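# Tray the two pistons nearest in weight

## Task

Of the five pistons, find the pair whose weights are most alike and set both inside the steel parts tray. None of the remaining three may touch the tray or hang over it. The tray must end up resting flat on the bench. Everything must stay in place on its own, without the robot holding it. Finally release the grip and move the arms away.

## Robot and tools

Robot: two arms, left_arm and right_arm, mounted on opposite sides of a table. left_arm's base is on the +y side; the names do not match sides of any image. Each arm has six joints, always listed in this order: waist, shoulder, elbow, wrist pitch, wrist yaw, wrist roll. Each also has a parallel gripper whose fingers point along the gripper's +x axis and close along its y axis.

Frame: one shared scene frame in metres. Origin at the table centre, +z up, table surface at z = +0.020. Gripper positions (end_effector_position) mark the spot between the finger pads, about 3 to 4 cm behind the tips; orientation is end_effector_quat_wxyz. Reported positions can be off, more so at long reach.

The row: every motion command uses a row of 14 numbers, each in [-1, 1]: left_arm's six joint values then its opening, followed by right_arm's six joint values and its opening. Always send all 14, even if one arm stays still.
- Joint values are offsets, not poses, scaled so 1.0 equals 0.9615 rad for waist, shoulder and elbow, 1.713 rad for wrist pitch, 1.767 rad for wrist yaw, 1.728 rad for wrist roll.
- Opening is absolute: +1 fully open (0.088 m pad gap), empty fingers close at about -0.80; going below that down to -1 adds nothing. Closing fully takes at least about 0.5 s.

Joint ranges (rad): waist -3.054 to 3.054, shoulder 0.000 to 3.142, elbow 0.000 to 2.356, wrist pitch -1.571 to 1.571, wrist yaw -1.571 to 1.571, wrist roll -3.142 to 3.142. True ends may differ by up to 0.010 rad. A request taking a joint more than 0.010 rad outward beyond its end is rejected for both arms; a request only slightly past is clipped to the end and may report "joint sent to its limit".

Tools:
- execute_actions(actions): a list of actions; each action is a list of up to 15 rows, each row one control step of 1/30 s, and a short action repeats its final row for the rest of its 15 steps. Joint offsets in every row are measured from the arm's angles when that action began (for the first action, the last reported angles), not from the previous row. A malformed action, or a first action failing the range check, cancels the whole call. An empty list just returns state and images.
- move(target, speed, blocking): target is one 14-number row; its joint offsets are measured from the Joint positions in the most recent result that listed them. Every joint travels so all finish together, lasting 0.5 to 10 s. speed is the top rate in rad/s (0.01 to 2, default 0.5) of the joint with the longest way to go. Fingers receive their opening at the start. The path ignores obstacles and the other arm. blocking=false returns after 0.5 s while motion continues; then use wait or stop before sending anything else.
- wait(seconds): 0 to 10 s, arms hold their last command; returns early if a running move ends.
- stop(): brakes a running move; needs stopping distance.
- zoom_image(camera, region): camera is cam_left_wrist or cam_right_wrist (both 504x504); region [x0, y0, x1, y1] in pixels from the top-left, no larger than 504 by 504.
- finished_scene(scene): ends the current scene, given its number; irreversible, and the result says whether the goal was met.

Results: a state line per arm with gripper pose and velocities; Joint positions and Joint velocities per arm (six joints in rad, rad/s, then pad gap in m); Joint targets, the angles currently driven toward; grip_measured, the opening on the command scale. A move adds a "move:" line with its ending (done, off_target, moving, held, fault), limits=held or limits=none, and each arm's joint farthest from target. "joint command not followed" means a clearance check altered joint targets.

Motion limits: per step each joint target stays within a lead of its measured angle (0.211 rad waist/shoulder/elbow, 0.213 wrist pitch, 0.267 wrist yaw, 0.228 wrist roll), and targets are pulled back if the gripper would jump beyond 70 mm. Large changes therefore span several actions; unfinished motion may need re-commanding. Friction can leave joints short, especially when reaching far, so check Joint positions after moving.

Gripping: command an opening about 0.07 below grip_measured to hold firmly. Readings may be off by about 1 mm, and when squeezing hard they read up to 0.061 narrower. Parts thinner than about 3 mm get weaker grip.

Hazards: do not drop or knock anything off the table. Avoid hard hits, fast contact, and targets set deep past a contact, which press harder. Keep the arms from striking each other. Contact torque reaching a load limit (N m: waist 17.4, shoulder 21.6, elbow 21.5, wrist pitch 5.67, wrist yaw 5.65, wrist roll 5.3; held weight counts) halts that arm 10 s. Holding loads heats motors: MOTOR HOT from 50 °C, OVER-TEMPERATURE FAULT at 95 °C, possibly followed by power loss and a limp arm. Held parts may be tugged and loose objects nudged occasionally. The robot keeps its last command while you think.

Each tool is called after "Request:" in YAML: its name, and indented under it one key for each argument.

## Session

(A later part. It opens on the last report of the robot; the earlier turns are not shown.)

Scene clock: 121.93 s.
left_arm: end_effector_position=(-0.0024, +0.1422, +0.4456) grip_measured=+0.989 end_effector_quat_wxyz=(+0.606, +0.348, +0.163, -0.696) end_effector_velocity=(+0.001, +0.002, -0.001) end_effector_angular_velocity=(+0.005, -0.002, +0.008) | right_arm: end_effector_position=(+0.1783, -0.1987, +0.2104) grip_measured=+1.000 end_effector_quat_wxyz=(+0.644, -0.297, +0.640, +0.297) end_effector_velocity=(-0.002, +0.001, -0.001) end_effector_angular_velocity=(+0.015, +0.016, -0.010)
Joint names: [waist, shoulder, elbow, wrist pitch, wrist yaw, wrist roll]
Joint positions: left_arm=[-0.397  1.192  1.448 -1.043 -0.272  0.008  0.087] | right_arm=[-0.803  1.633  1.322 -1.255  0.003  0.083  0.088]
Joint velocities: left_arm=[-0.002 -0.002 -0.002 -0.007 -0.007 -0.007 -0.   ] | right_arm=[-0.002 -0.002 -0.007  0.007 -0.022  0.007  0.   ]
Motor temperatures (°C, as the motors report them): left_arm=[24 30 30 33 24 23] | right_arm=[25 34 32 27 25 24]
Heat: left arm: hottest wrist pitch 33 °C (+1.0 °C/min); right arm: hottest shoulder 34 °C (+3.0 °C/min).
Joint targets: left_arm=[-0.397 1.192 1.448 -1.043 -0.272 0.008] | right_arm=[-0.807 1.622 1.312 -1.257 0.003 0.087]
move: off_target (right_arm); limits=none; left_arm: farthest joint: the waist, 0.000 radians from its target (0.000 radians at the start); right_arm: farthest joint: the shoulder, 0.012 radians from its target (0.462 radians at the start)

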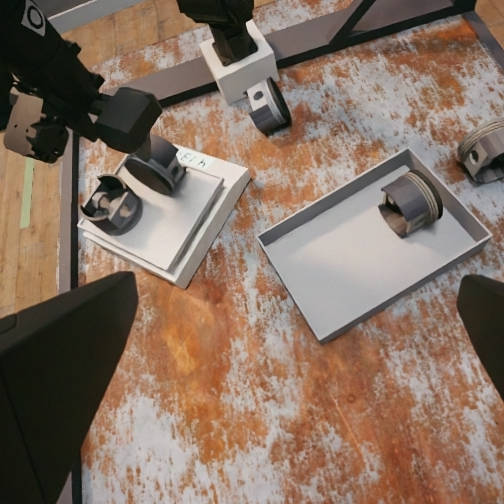

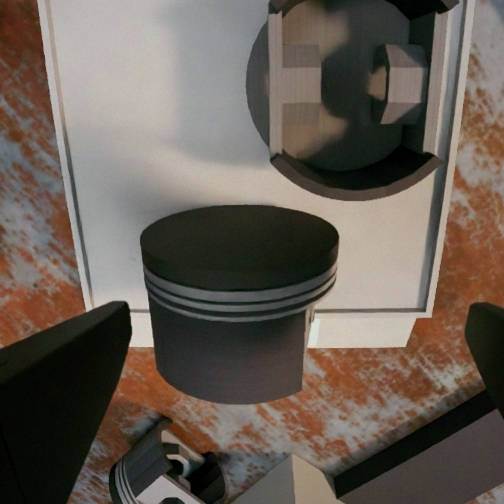

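Request:
execute_actions:
  actions: []

Scene clock: 123.20 s.
left_arm: end_effector_position=(-0.0024, +0.1422, +0.4456) grip_measured=+0.989 end_effector_quat_wxyz=(+0.606, +0.348, +0.163, -0.696) end_effector_velocity=(+0.002, +0.001, -0.001) end_effector_angular_velocity=(+0.005, -0.002, +0.013) | right_arm: end_effector_position=(+0.1783, -0.1987, +0.2104) grip_measured=+1.000 end_effector_quat_wxyz=(+0.644, -0.297, +0.640, +0.296) end_effector_velocity=(-0.003, -0.000, +0.000) end_effector_angular_velocity=(+0.007, +0.022, +0.005)
Joint names: [waist, shoulder, elbow, wrist pitch, wrist yaw, wrist roll]
Joint positions: left_arm=[-0.397  1.192  1.448 -1.043 -0.272  0.008  0.087] | right_arm=[-0.803  1.633  1.322 -1.255  0.003  0.084  0.088]
Joint velocities: left_arm=[ 0.002 -0.002 -0.002 -0.007 -0.007 -0.007 -0.   ] | right_arm=[-0.002 -0.002 -0.002 -0.007 -0.022 -0.007  0.   ]
Motor temperatures (°C, as the motors report them): left_arm=[24 30 30 33 24 23] | right_arm=[25 34 32 27 25 24]
Heat: left arm: hottest wrist pitch 33 °C (+1.0 °C/min); right arm: hottest shoulder 34 °C (+3.0 °C/min).
Joint targets: left_arm=[-0.397 1.192 1.448 -1.043 -0.272 0.008] | right_arm=[-0.807 1.622 1.312 -1.257 0.003 0.087]

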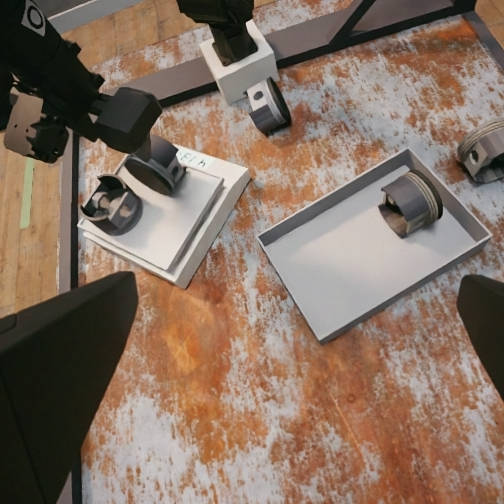

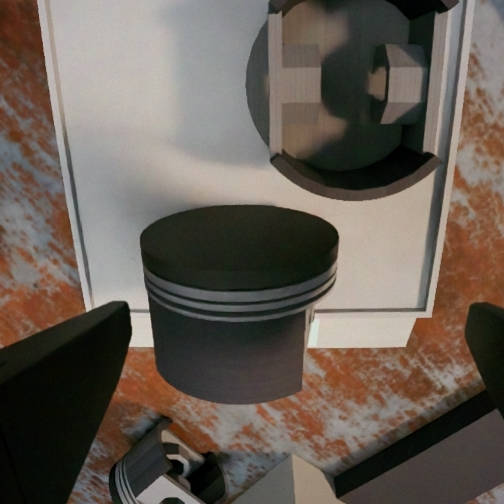

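Request:
move:
  target: [0,0,0,0,0,0,1, 0.080,-0.024,-0.045,0.011,0,0.043,1]
  speed: 0.15

Scene clock: 124.93 s.
left_arm: end_effector_position=(-0.0024, +0.1422, +0.4456) grip_measured=+0.989 end_effector_quat_wxyz=(+0.606, +0.348, +0.163, -0.696) end_effector_velocity=(-0.001, -0.000, +0.001) end_effector_angular_velocity=(-0.009, -0.007, -0.007) | right_arm: end_effector_position=(+0.1584, -0.1909, +0.2052) grip_measured=+1.000 end_effector_quat_wxyz=(+0.642, -0.298, +0.641, +0.296) end_effector_velocity=(-0.003, -0.001, +0.000) end_effector_angular_velocity=(-0.002, +0.010, +0.010)
Joint names: [waist, shoulder, elbow, wrist pitch, wrist yaw, wrist roll]
Joint positions: left_arm=[-0.397  1.192  1.448 -1.043 -0.272  0.008  0.087] | right_arm=[-0.73   1.621  1.288 -1.238  0.003  0.155  0.088]
Joint velocities: left_arm=[-0.007 -0.002 -0.002  0.007 -0.007  0.007  0.   ] | right_arm=[ 0.002 -0.002 -0.002 -0.007 -0.007 -0.007  0.   ]
Motor temperatures (°C, as the motors report them): left_arm=[24 30 30 33 24 23] | right_arm=[25 34 32 27 25 24]
Heat: left arm: hottest wrist pitch 33 °C (+1.0 °C/min); right arm: hottest shoulder 34 °C (+3.0 °C/min).
Joint targets: left_arm=[-0.397 1.192 1.448 -1.043 -0.272 0.008] | right_arm=[-0.726 1.610 1.278 -1.236 0.003 0.158]
move: off_target (right_arm); limits=none; left_arm: farthest joint: the waist, 0.000 radians from its target (0.000 radians at the start); right_arm: farthest joint: the shoulder, 0.011 radians from its target (0.023 radians at the start)

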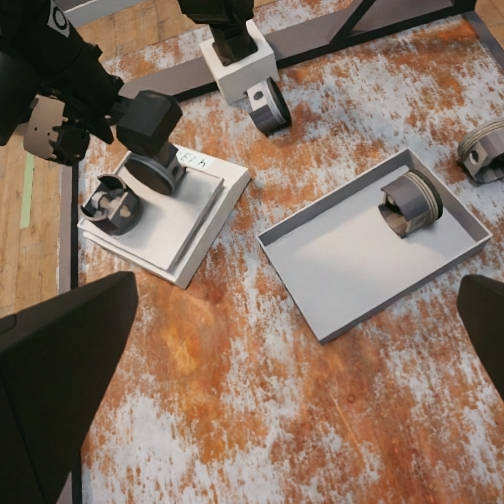

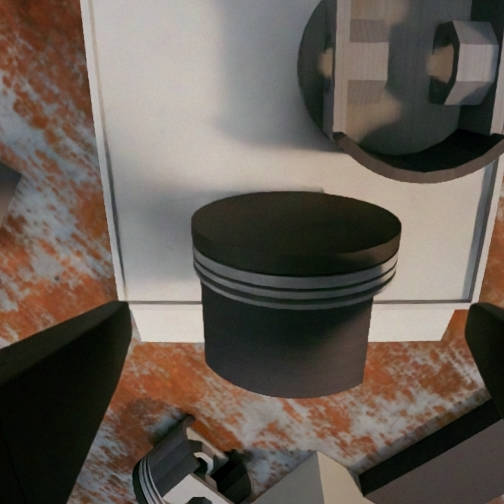

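Request:
move:
  target: [0,0,0,0,0,0,1, 0.004,0.077,-0.236,0.165,0,0.002,1]
  speed: 0.2

Scene clock: 127.47 s.
left_arm: end_effector_position=(-0.0024, +0.1422, +0.4456) grip_measured=+0.989 end_effector_quat_wxyz=(+0.606, +0.348, +0.163, -0.696) end_effector_velocity=(+0.001, +0.000, +0.002) end_effector_angular_velocity=(-0.013, -0.005, -0.002) | right_arm: end_effector_position=(+0.1586, -0.1904, +0.1359) grip_measured=+1.000 end_effector_quat_wxyz=(+0.643, -0.298, +0.640, +0.297) end_effector_velocity=(-0.002, -0.003, -0.001) end_effector_angular_velocity=(-0.007, +0.013, +0.005)
Joint names: [waist, shoulder, elbow, wrist pitch, wrist yaw, wrist roll]
Joint positions: left_arm=[-0.397  1.192  1.448 -1.043 -0.272  0.008  0.087] | right_arm=[-0.73   1.682  1.071 -0.958  0.003  0.155  0.088]
Joint velocities: left_arm=[-0.002 -0.007 -0.002  0.007 -0.007  0.007 -0.   ] | right_arm=[-0.002 -0.002 -0.007 -0.007 -0.007 -0.007  0.   ]
Motor temperatures (°C, as the motors report them): left_arm=[24 30 30 33 24 23] | right_arm=[25 34 32 27 25 24]
Heat: left arm: hottest wrist pitch 33 °C (+1.0 °C/min); right arm: hottest shoulder 34 °C (+3.0 °C/min).
Joint targets: left_arm=[-0.397 1.192 1.448 -1.043 -0.272 0.008] | right_arm=[-0.726 1.695 1.062 -0.955 0.003 0.158]
move: off_target (right_arm); limits=none; left_arm: farthest joint: the waist, 0.000 radians from its target (0.000 radians at the start); right_arm: farthest joint: the shoulder, 0.013 radians from its target (0.074 radians at the start)

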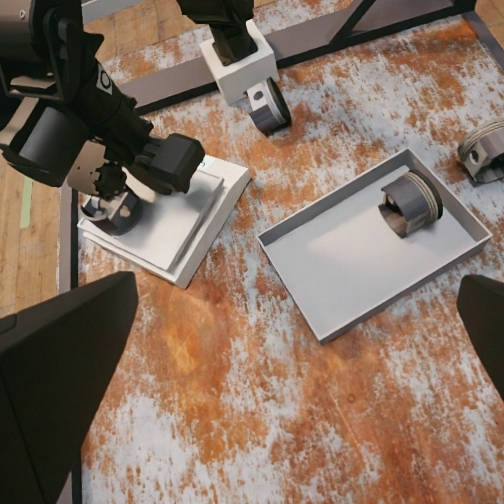

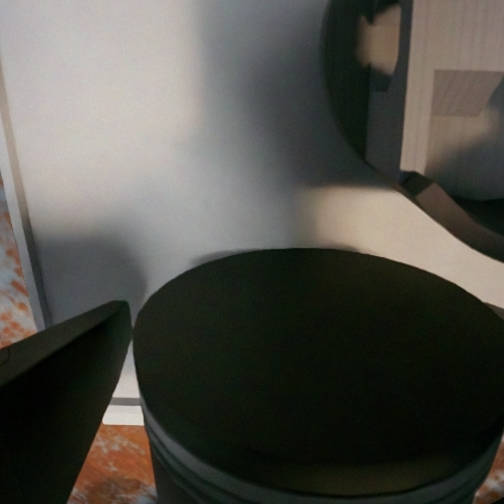

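Close gradually.

Request:
execute_actions:
  actions:
    - [[0,0,0,0,0,0,1,0,0,0,0,0,0,0.9],[0,0,0,0,0,0,1,0,0,0,0,0,0,0.85],[0,0,0,0,0,0,1,0,0,0,0,0,0,0.8],[0,0,0,0,0,0,1,0,0,0,0,0,0,0.76],[0,0,0,0,0,0,1,0,0,0,0,0,0,0.72],[0,0,0,0,0,0,1,0,0,0,0,0,0,0.69],[0,0,0,0,0,0,1,0,0,0,0,0,0,0.66],[0,0,0,0,0,0,1,0,0,0,0,0,0,0.64],[0,0,0,0,0,0,1,0,0,0,0,0,0,0.62],[0,0,0,0,0,0,1,0,0,0,0,0,0,0.60],[0,0,0,0,0,0,1,0,0,0,0,0,0,0.58],[0,0,0,0,0,0,1,0,0,0,0,0,0,0.56],[0,0,0,0,0,0,1,0,0,0,0,0,0,0.54],[0,0,0,0,0,0,1,0,0,0,0,0,0,0.52],[0,0,0,0,0,0,1,0,0,0,0,0,0,0.50]]
    - [[0,0,0,0,0,0,1,0,0,0,0,0,0,0.495]]

Scene clock: 128.97 s.
left_arm: end_effector_position=(-0.0024, +0.1422, +0.4456) grip_measured=+0.989 end_effector_quat_wxyz=(+0.606, +0.348, +0.163, -0.696) end_effector_velocity=(+0.004, +0.002, +0.001) end_effector_angular_velocity=(-0.003, +0.012, +0.038) | right_arm: end_effector_position=(+0.1585, -0.1905, +0.1358) grip_measured=+0.602 end_effector_quat_wxyz=(+0.643, -0.298, +0.640, +0.297) end_effector_velocity=(-0.002, -0.003, -0.001) end_effector_angular_velocity=(-0.007, +0.013, +0.020)
Joint names: [waist, shoulder, elbow, wrist pitch, wrist yaw, wrist roll]
Joint positions: left_arm=[-0.397  1.192  1.448 -1.043 -0.272  0.008  0.087] | right_arm=[-0.73   1.682  1.071 -0.958  0.003  0.155  0.068]
Joint velocities: left_arm=[-0.002 -0.007 -0.002 -0.007 -0.022 -0.037 -0.   ] | right_arm=[-0.002 -0.002 -0.007 -0.007 -0.007 -0.022  0.   ]
Motor temperatures (°C, as the motors report them): left_arm=[24 30 30 33 24 23] | right_arm=[25 34 32 27 25 24]
Heat: left arm: hottest wrist pitch 33 °C (+1.0 °C/min); right arm: hottest shoulder 34 °C (+3.0 °C/min).
Joint targets: left_arm=[-0.397 1.192 1.448 -1.043 -0.272 0.008] | right_arm=[-0.730 1.682 1.071 -0.958 0.003 0.155]

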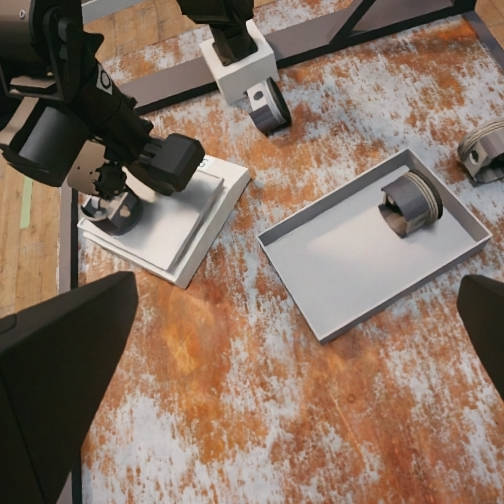

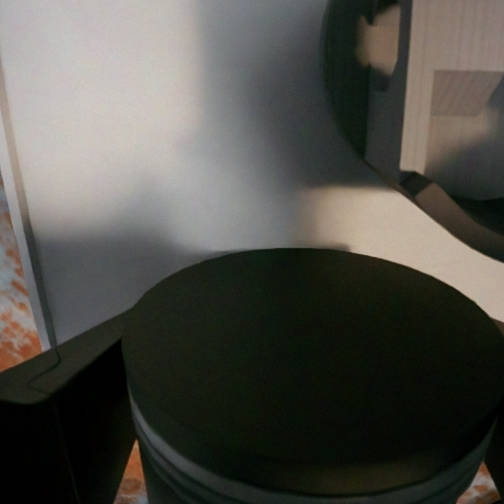

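Request:
move:
  target: [0,0,0,0,0,0,1, 0,-0.055,0.116,-0.083,0,0,0.495]
  speed: 0.15

Scene clock: 130.77 s.
left_arm: end_effector_position=(-0.0024, +0.1422, +0.4456) grip_measured=+0.989 end_effector_quat_wxyz=(+0.606, +0.348, +0.163, -0.696) end_effector_velocity=(+0.002, -0.001, +0.001) end_effector_angular_velocity=(-0.013, -0.006, +0.018) | right_arm: end_effector_position=(+0.1584, -0.1907, +0.1695) grip_measured=+0.602 end_effector_quat_wxyz=(+0.642, -0.298, +0.641, +0.296) end_effector_velocity=(-0.001, -0.001, +0.001) end_effector_angular_velocity=(+0.002, +0.008, +0.020)
Joint names: [waist, shoulder, elbow, wrist pitch, wrist yaw, wrist roll]
Joint positions: left_arm=[-0.397  1.192  1.448 -1.043 -0.272  0.008  0.087] | right_arm=[-0.73   1.645  1.17  -1.097  0.003  0.155  0.068]
Joint velocities: left_arm=[-0.002 -0.002 -0.002  0.007 -0.022 -0.007  0.   ] | right_arm=[-0.002 -0.002  0.002 -0.007 -0.007 -0.022 -0.   ]
Motor temperatures (°C, as the motors report them): left_arm=[24 30 30 33 24 23] | right_arm=[25 34 32 27 25 24]
Heat: left arm: hottest wrist pitch 33 °C (+1.0 °C/min); right arm: hottest shoulder 34 °C (+3.0 °C/min).
Joint targets: left_arm=[-0.397 1.192 1.448 -1.043 -0.272 0.008] | right_arm=[-0.730 1.629 1.182 -1.100 0.003 0.155]
move: off_target (right_arm); limits=none; left_arm: farthest joint: the waist, 0.000 radians from its target (0.000 radians at the start); right_arm: farthest joint: the shoulder, 0.016 radians from its target (0.053 radians at the start)

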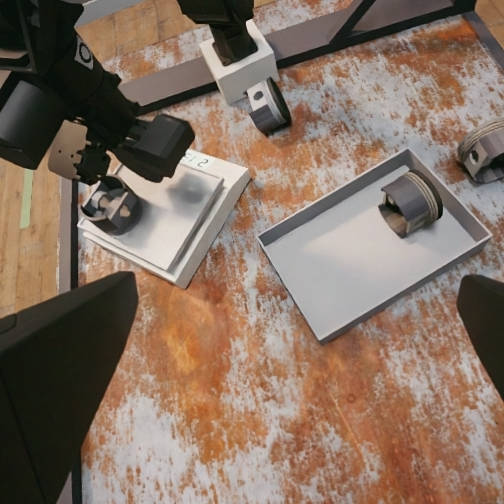

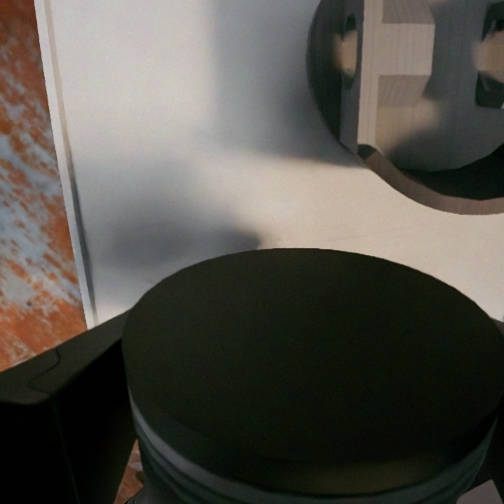

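Request:
move:
  target: [0,0,0,0,0,0,1, 0.684,0.460,0.472,-0.008,0,0.747,0.495]
  speed: 0.7

Scene clock: 135.13 s.
left_arm: end_effector_position=(-0.0024, +0.1422, +0.4456) grip_measured=+0.989 end_effector_quat_wxyz=(+0.606, +0.348, +0.163, -0.696) end_effector_velocity=(+0.001, -0.002, -0.000) end_effector_angular_velocity=(-0.004, +0.002, +0.013) | right_arm: end_effector_position=(-0.0321, -0.0422, +0.1404) grip_measured=+0.602 end_effector_quat_wxyz=(+0.703, -0.083, +0.701, +0.083) end_effector_velocity=(+0.002, -0.003, -0.003) end_effector_angular_velocity=(-0.016, -0.009, +0.005)
Joint names: [waist, shoulder, elbow, wrist pitch, wrist yaw, wrist roll]
Joint positions: left_arm=[-0.397  1.192  1.448 -1.043 -0.272  0.008  0.087] | right_arm=[-0.074  2.075  1.612 -1.108  0.003  1.442  0.068]
Joint velocities: left_arm=[ 0.002  0.002 -0.002  0.007 -0.007 -0.007  0.   ] | right_arm=[-0.002  0.002 -0.007 -0.007  0.007 -0.007  0.   ]
Motor temperatures (°C, as the motors report them): left_arm=[24 29 30 33 24 23] | right_arm=[25 34 32 27 25 24]
Heat: left arm: hottest wrist pitch 33 °C (+1.0 °C/min); right arm: hottest shoulder 34 °C (+3.0 °C/min).
Joint targets: left_arm=[-0.397 1.192 1.448 -1.043 -0.272 0.008] | right_arm=[-0.072 2.087 1.624 -1.111 0.003 1.446]
move: off_target (right_arm); limits=none; left_arm: farthest joint: the waist, 0.000 radians from its target (0.000 radians at the start); right_arm: farthest joint: the shoulder, 0.013 radians from its target (0.442 radians at the start)

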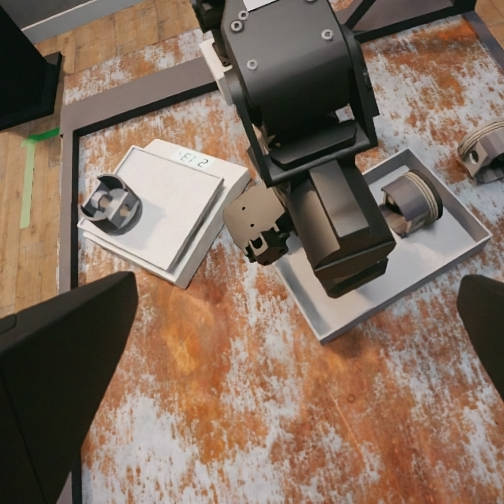

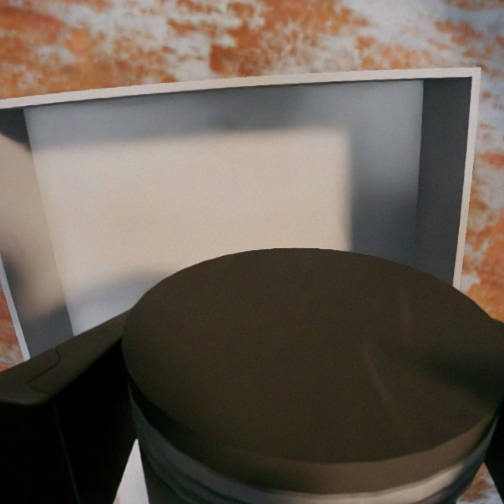

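Request:
move:
  target: [0,0,0,0,0,0,1, -0.035,0.157,0.028,0.0735,0,-0.019,0.495]
  speed: 0.15

Scene clock: 137.47 s.
left_arm: end_effector_position=(-0.0024, +0.1422, +0.4456) grip_measured=+0.989 end_effector_quat_wxyz=(+0.606, +0.348, +0.163, -0.696) end_effector_velocity=(+0.002, +0.001, -0.001) end_effector_angular_velocity=(+0.005, +0.019, +0.033) | right_arm: end_effector_position=(-0.0219, -0.0188, +0.0910) grip_measured=+0.602 end_effector_quat_wxyz=(+0.703, -0.082, +0.701, +0.083) end_effector_velocity=(-0.000, -0.001, -0.003) end_effector_angular_velocity=(-0.003, +0.007, +0.005)
Joint names: [waist, shoulder, elbow, wrist pitch, wrist yaw, wrist roll]
Joint positions: left_arm=[-0.397  1.192  1.448 -1.043 -0.272  0.008  0.087] | right_arm=[-0.105  2.213  1.628 -0.984  0.003  1.413  0.068]
Joint velocities: left_arm=[ 0.002 -0.002 -0.002 -0.007 -0.007 -0.037 -0.   ] | right_arm=[-0.002  0.002 -0.007  0.007 -0.007 -0.007 -0.   ]
Motor temperatures (°C, as the motors report them): left_arm=[24 29 30 33 24 23] | right_arm=[25 34 32 27 25 24]
Heat: left arm: hottest wrist pitch 33 °C (+1.0 °C/min); right arm: hottest shoulder 34 °C (+3.0 °C/min).
Joint targets: left_arm=[-0.397 1.192 1.448 -1.043 -0.272 0.008] | right_arm=[-0.108 2.226 1.639 -0.982 0.003 1.410]
move: off_target (right_arm); limits=none; left_arm: farthest joint: the waist, 0.000 radians from its target (0.000 radians at the start); right_arm: farthest joint: the shoulder, 0.013 radians from its target (0.151 radians at the start)

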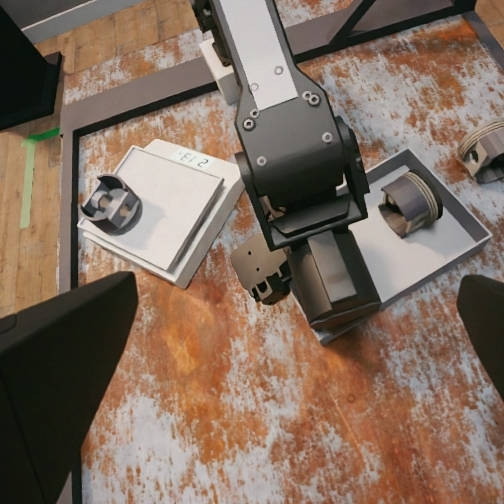

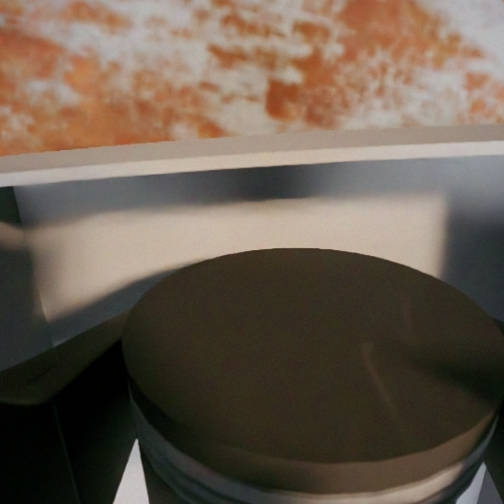

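Request:
move:
  target: [0,0,0,0,0,0,1, 0,0.044,0,0.018,0,0,0.495]
  speed: 0.05

Scene clock: 138.83 s.
left_arm: end_effector_position=(-0.0024, +0.1422, +0.4456) grip_measured=+0.989 end_effector_quat_wxyz=(+0.606, +0.348, +0.163, -0.696) end_effector_velocity=(+0.004, +0.004, -0.002) end_effector_angular_velocity=(+0.014, -0.006, +0.013) | right_arm: end_effector_position=(-0.0221, -0.0156, +0.0825) grip_measured=+0.602 end_effector_quat_wxyz=(+0.703, -0.081, +0.701, +0.084) end_effector_velocity=(-0.002, -0.002, +0.002) end_effector_angular_velocity=(-0.005, +0.036, +0.015)
Joint names: [waist, shoulder, elbow, wrist pitch, wrist yaw, wrist roll]
Joint positions: left_arm=[-0.397  1.192  1.448 -1.043 -0.272  0.008  0.087] | right_arm=[-0.105  2.234  1.628 -0.96   0.003  1.413  0.068]
Joint velocities: left_arm=[ 0.002 -0.007 -0.002 -0.022 -0.007 -0.007 -0.   ] | right_arm=[-0.007 -0.007 -0.002 -0.007 -0.037 -0.022  0.   ]
Motor temperatures (°C, as the motors report them): left_arm=[24 29 30 33 24 23] | right_arm=[25 34 32 27 25 24]
Heat: left arm: hottest wrist pitch 33 °C (+1.0 °C/min); right arm: hottest shoulder 34 °C (+3.0 °C/min).
Joint targets: left_arm=[-0.397 1.192 1.448 -1.043 -0.272 0.008] | right_arm=[-0.105 2.255 1.628 -0.953 0.003 1.413]
move: off_target (right_arm); limits=none; left_arm: farthest joint: the waist, 0.000 radians from its target (0.000 radians at the start); right_arm: farthest joint: the shoulder, 0.021 radians from its target (0.042 radians at the start)

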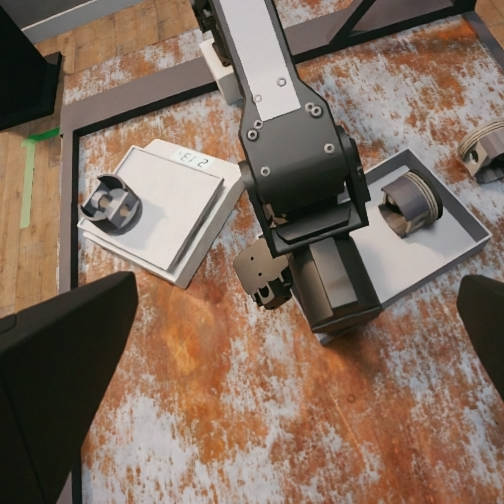

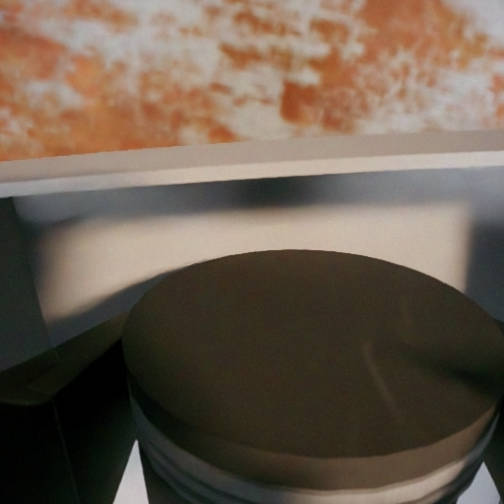

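Request:
execute_actions:
  actions:
    - [[0,0,0,0,0,0,1,0,0,0,0,0,0,0.53],[0,0,0,0,0,0,1,0,0,0,0,0,0,0.56],[0,0,0,0,0,0,1,0,0,0,0,0,0,0.59],[0,0,0,0,0,0,1,0,0,0,0,0,0,0.62],[0,0,0,0,0,0,1,0,0,0,0,0,0,0.65],[0,0,0,0,0,0,1,0,0,0,0,0,0,0.68],[0,0,0,0,0,0,1,0,0,0,0,0,0,0.72],[0,0,0,0,0,0,1,0,0,0,0,0,0,0.76],[0,0,0,0,0,0,1,0,0,0,0,0,0,0.80],[0,0,0,0,0,0,1,0,0,0,0,0,0,0.84],[0,0,0,0,0,0,1,0,0,0,0,0,0,0.88]]

Scene clock: 139.87 s.
left_arm: end_effector_position=(-0.0024, +0.1422, +0.4456) grip_measured=+0.989 end_effector_quat_wxyz=(+0.606, +0.348, +0.163, -0.696) end_effector_velocity=(+0.001, +0.002, -0.001) end_effector_angular_velocity=(+0.005, -0.002, +0.008) | right_arm: end_effector_position=(-0.0221, -0.0156, +0.0824) grip_measured=+0.844 end_effector_quat_wxyz=(+0.703, -0.082, +0.701, +0.084) end_effector_velocity=(-0.002, -0.002, +0.000) end_effector_angular_velocity=(-0.009, +0.021, +0.005)
Joint names: [waist, shoulder, elbow, wrist pitch, wrist yaw, wrist roll]
Joint positions: left_arm=[-0.397  1.192  1.448 -1.043 -0.272  0.008  0.087] | right_arm=[-0.105  2.235  1.628 -0.96   0.003  1.413  0.08 ]
Joint velocities: left_arm=[-0.002 -0.002 -0.002 -0.007 -0.007 -0.007 -0.   ] | right_arm=[-0.002 -0.002 -0.002 -0.007 -0.022 -0.007  0.016]
Motor temperatures (°C, as the motors report them): left_arm=[24 29 30 33 24 23] | right_arm=[25 34 32 27 25 24]
Heat: left arm: hottest wrist pitch 33 °C (+1.0 °C/min); right arm: hottest shoulder 34 °C (+3.0 °C/min).
Joint targets: left_arm=[-0.397 1.192 1.448 -1.043 -0.272 0.008] | right_arm=[-0.105 2.234 1.628 -0.960 0.003 1.413]

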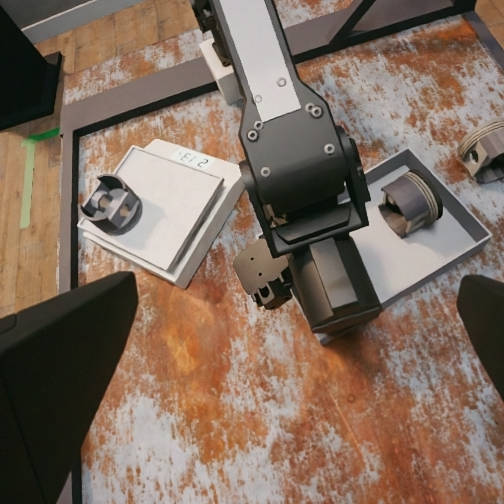

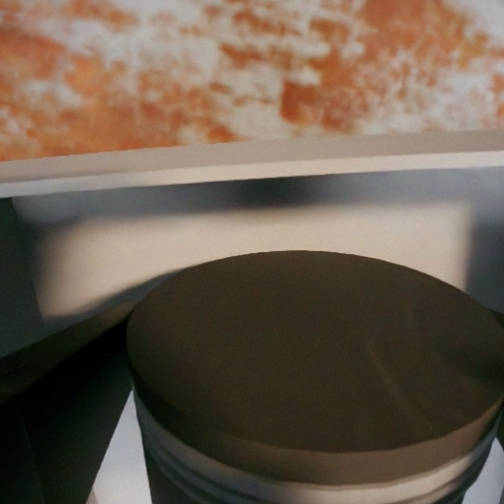

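Request:
move:
  target: [0,0,0,0,0,0,1, 0,-0.089,0.219,-0.162,0,0,0.9]
  speed: 0.25

Scene clock: 142.47 s.
left_arm: end_effector_position=(-0.0024, +0.1422, +0.4456) grip_measured=+0.989 end_effector_quat_wxyz=(+0.606, +0.348, +0.163, -0.696) end_effector_velocity=(+0.001, +0.001, +0.001) end_effector_angular_velocity=(+0.001, +0.010, +0.018) | right_arm: end_effector_position=(-0.0221, -0.0152, +0.1614) grip_measured=+0.898 end_effector_quat_wxyz=(+0.703, -0.081, +0.701, +0.085) end_effector_velocity=(+0.000, -0.005, -0.002) end_effector_angular_velocity=(-0.027, +0.005, +0.005)
Joint names: [waist, shoulder, elbow, wrist pitch, wrist yaw, wrist roll]
Joint positions: left_arm=[-0.397  1.192  1.448 -1.043 -0.272  0.008  0.087] | right_arm=[-0.105  2.161  1.831 -1.235  0.003  1.413  0.083]
Joint velocities: left_arm=[-0.002 -0.002  0.002 -0.007 -0.007 -0.022 -0.   ] | right_arm=[-0.002  0.002 -0.002 -0.022 -0.007 -0.007 -0.   ]
Motor temperatures (°C, as the motors report them): left_arm=[24 29 30 34 24 23] | right_arm=[25 35 32 27 25 24]
Heat: left arm: hottest wrist pitch 34 °C (+2.0 °C/min); right arm: hottest shoulder 35 °C (+4.0 °C/min).
Joint targets: left_arm=[-0.397 1.192 1.448 -1.043 -0.272 0.008] | right_arm=[-0.105 2.149 1.838 -1.237 0.003 1.413]
move: off_target (right_arm); limits=none; left_arm: farthest joint: the waist, 0.000 radians from its target (0.000 radians at the start); right_arm: farthest joint: the shoulder, 0.012 radians from its target (0.085 radians at the start)

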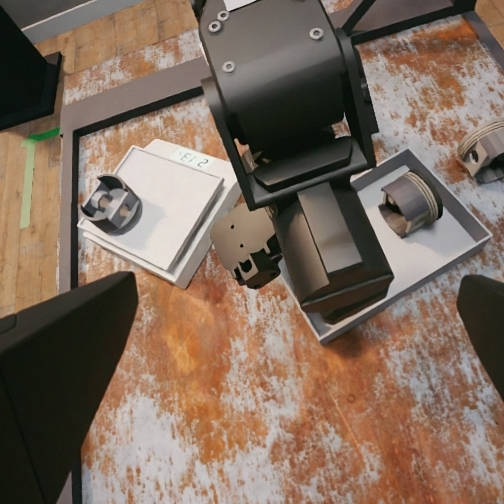

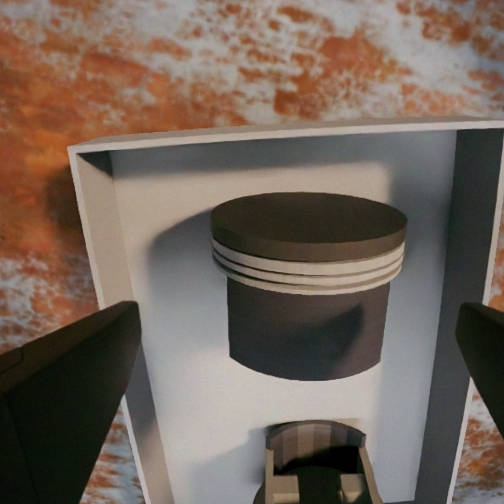

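Request:
move:
  target: [0,0,0,0,0,0,1, 0,-0.815,-0.614,-0.117,0,0,0.9]
  speed: 0.7

Scene clock: 144.87 s.
left_arm: end_effector_position=(-0.0024, +0.1422, +0.4456) grip_measured=+0.989 end_effector_quat_wxyz=(+0.606, +0.348, +0.163, -0.696) end_effector_velocity=(+0.001, +0.002, -0.001) end_effector_angular_velocity=(+0.005, +0.008, +0.018) | right_arm: end_effector_position=(-0.0070, -0.2112, +0.2507) grip_measured=+0.898 end_effector_quat_wxyz=(+0.703, -0.082, +0.701, +0.083) end_effector_velocity=(+0.001, -0.003, -0.000) end_effector_angular_velocity=(-0.007, -0.008, +0.010)
Joint names: [waist, shoulder, elbow, wrist pitch, wrist yaw, wrist roll]
Joint positions: left_arm=[-0.397  1.192  1.448 -1.043 -0.272  0.008  0.087] | right_arm=[-0.105  1.387  1.251 -1.433  0.003  1.413  0.083]
Joint velocities: left_arm=[-0.002 -0.002 -0.002 -0.007 -0.007 -0.022 -0.   ] | right_arm=[ 0.002 -0.007 -0.007 -0.007  0.007 -0.007  0.   ]
Motor temperatures (°C, as the motors report them): left_arm=[24 29 31 34 24 23] | right_arm=[25 35 32 27 25 24]
Heat: left arm: hottest wrist pitch 34 °C (+2.0 °C/min); right arm: hottest shoulder 35 °C (+4.0 °C/min).
Joint targets: left_arm=[-0.397 1.192 1.448 -1.043 -0.272 0.008] | right_arm=[-0.105 1.378 1.241 -1.435 0.003 1.413]
move: done; limits=none; left_arm: farthest joint: the waist, 0.000 radians from its target (0.000 radians at the start); right_arm: farthest joint: the elbow, 0.010 radians from its target (0.590 radians at the start)

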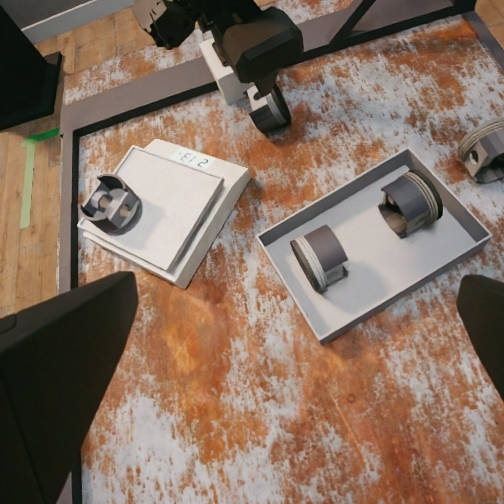

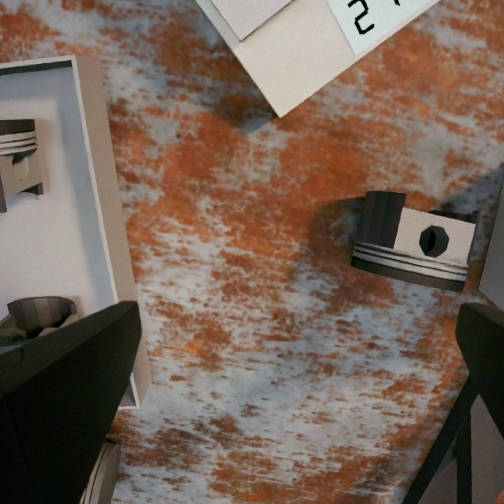

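Request:
finished_scene:
  scene: 2

The scene is finished: the task was done.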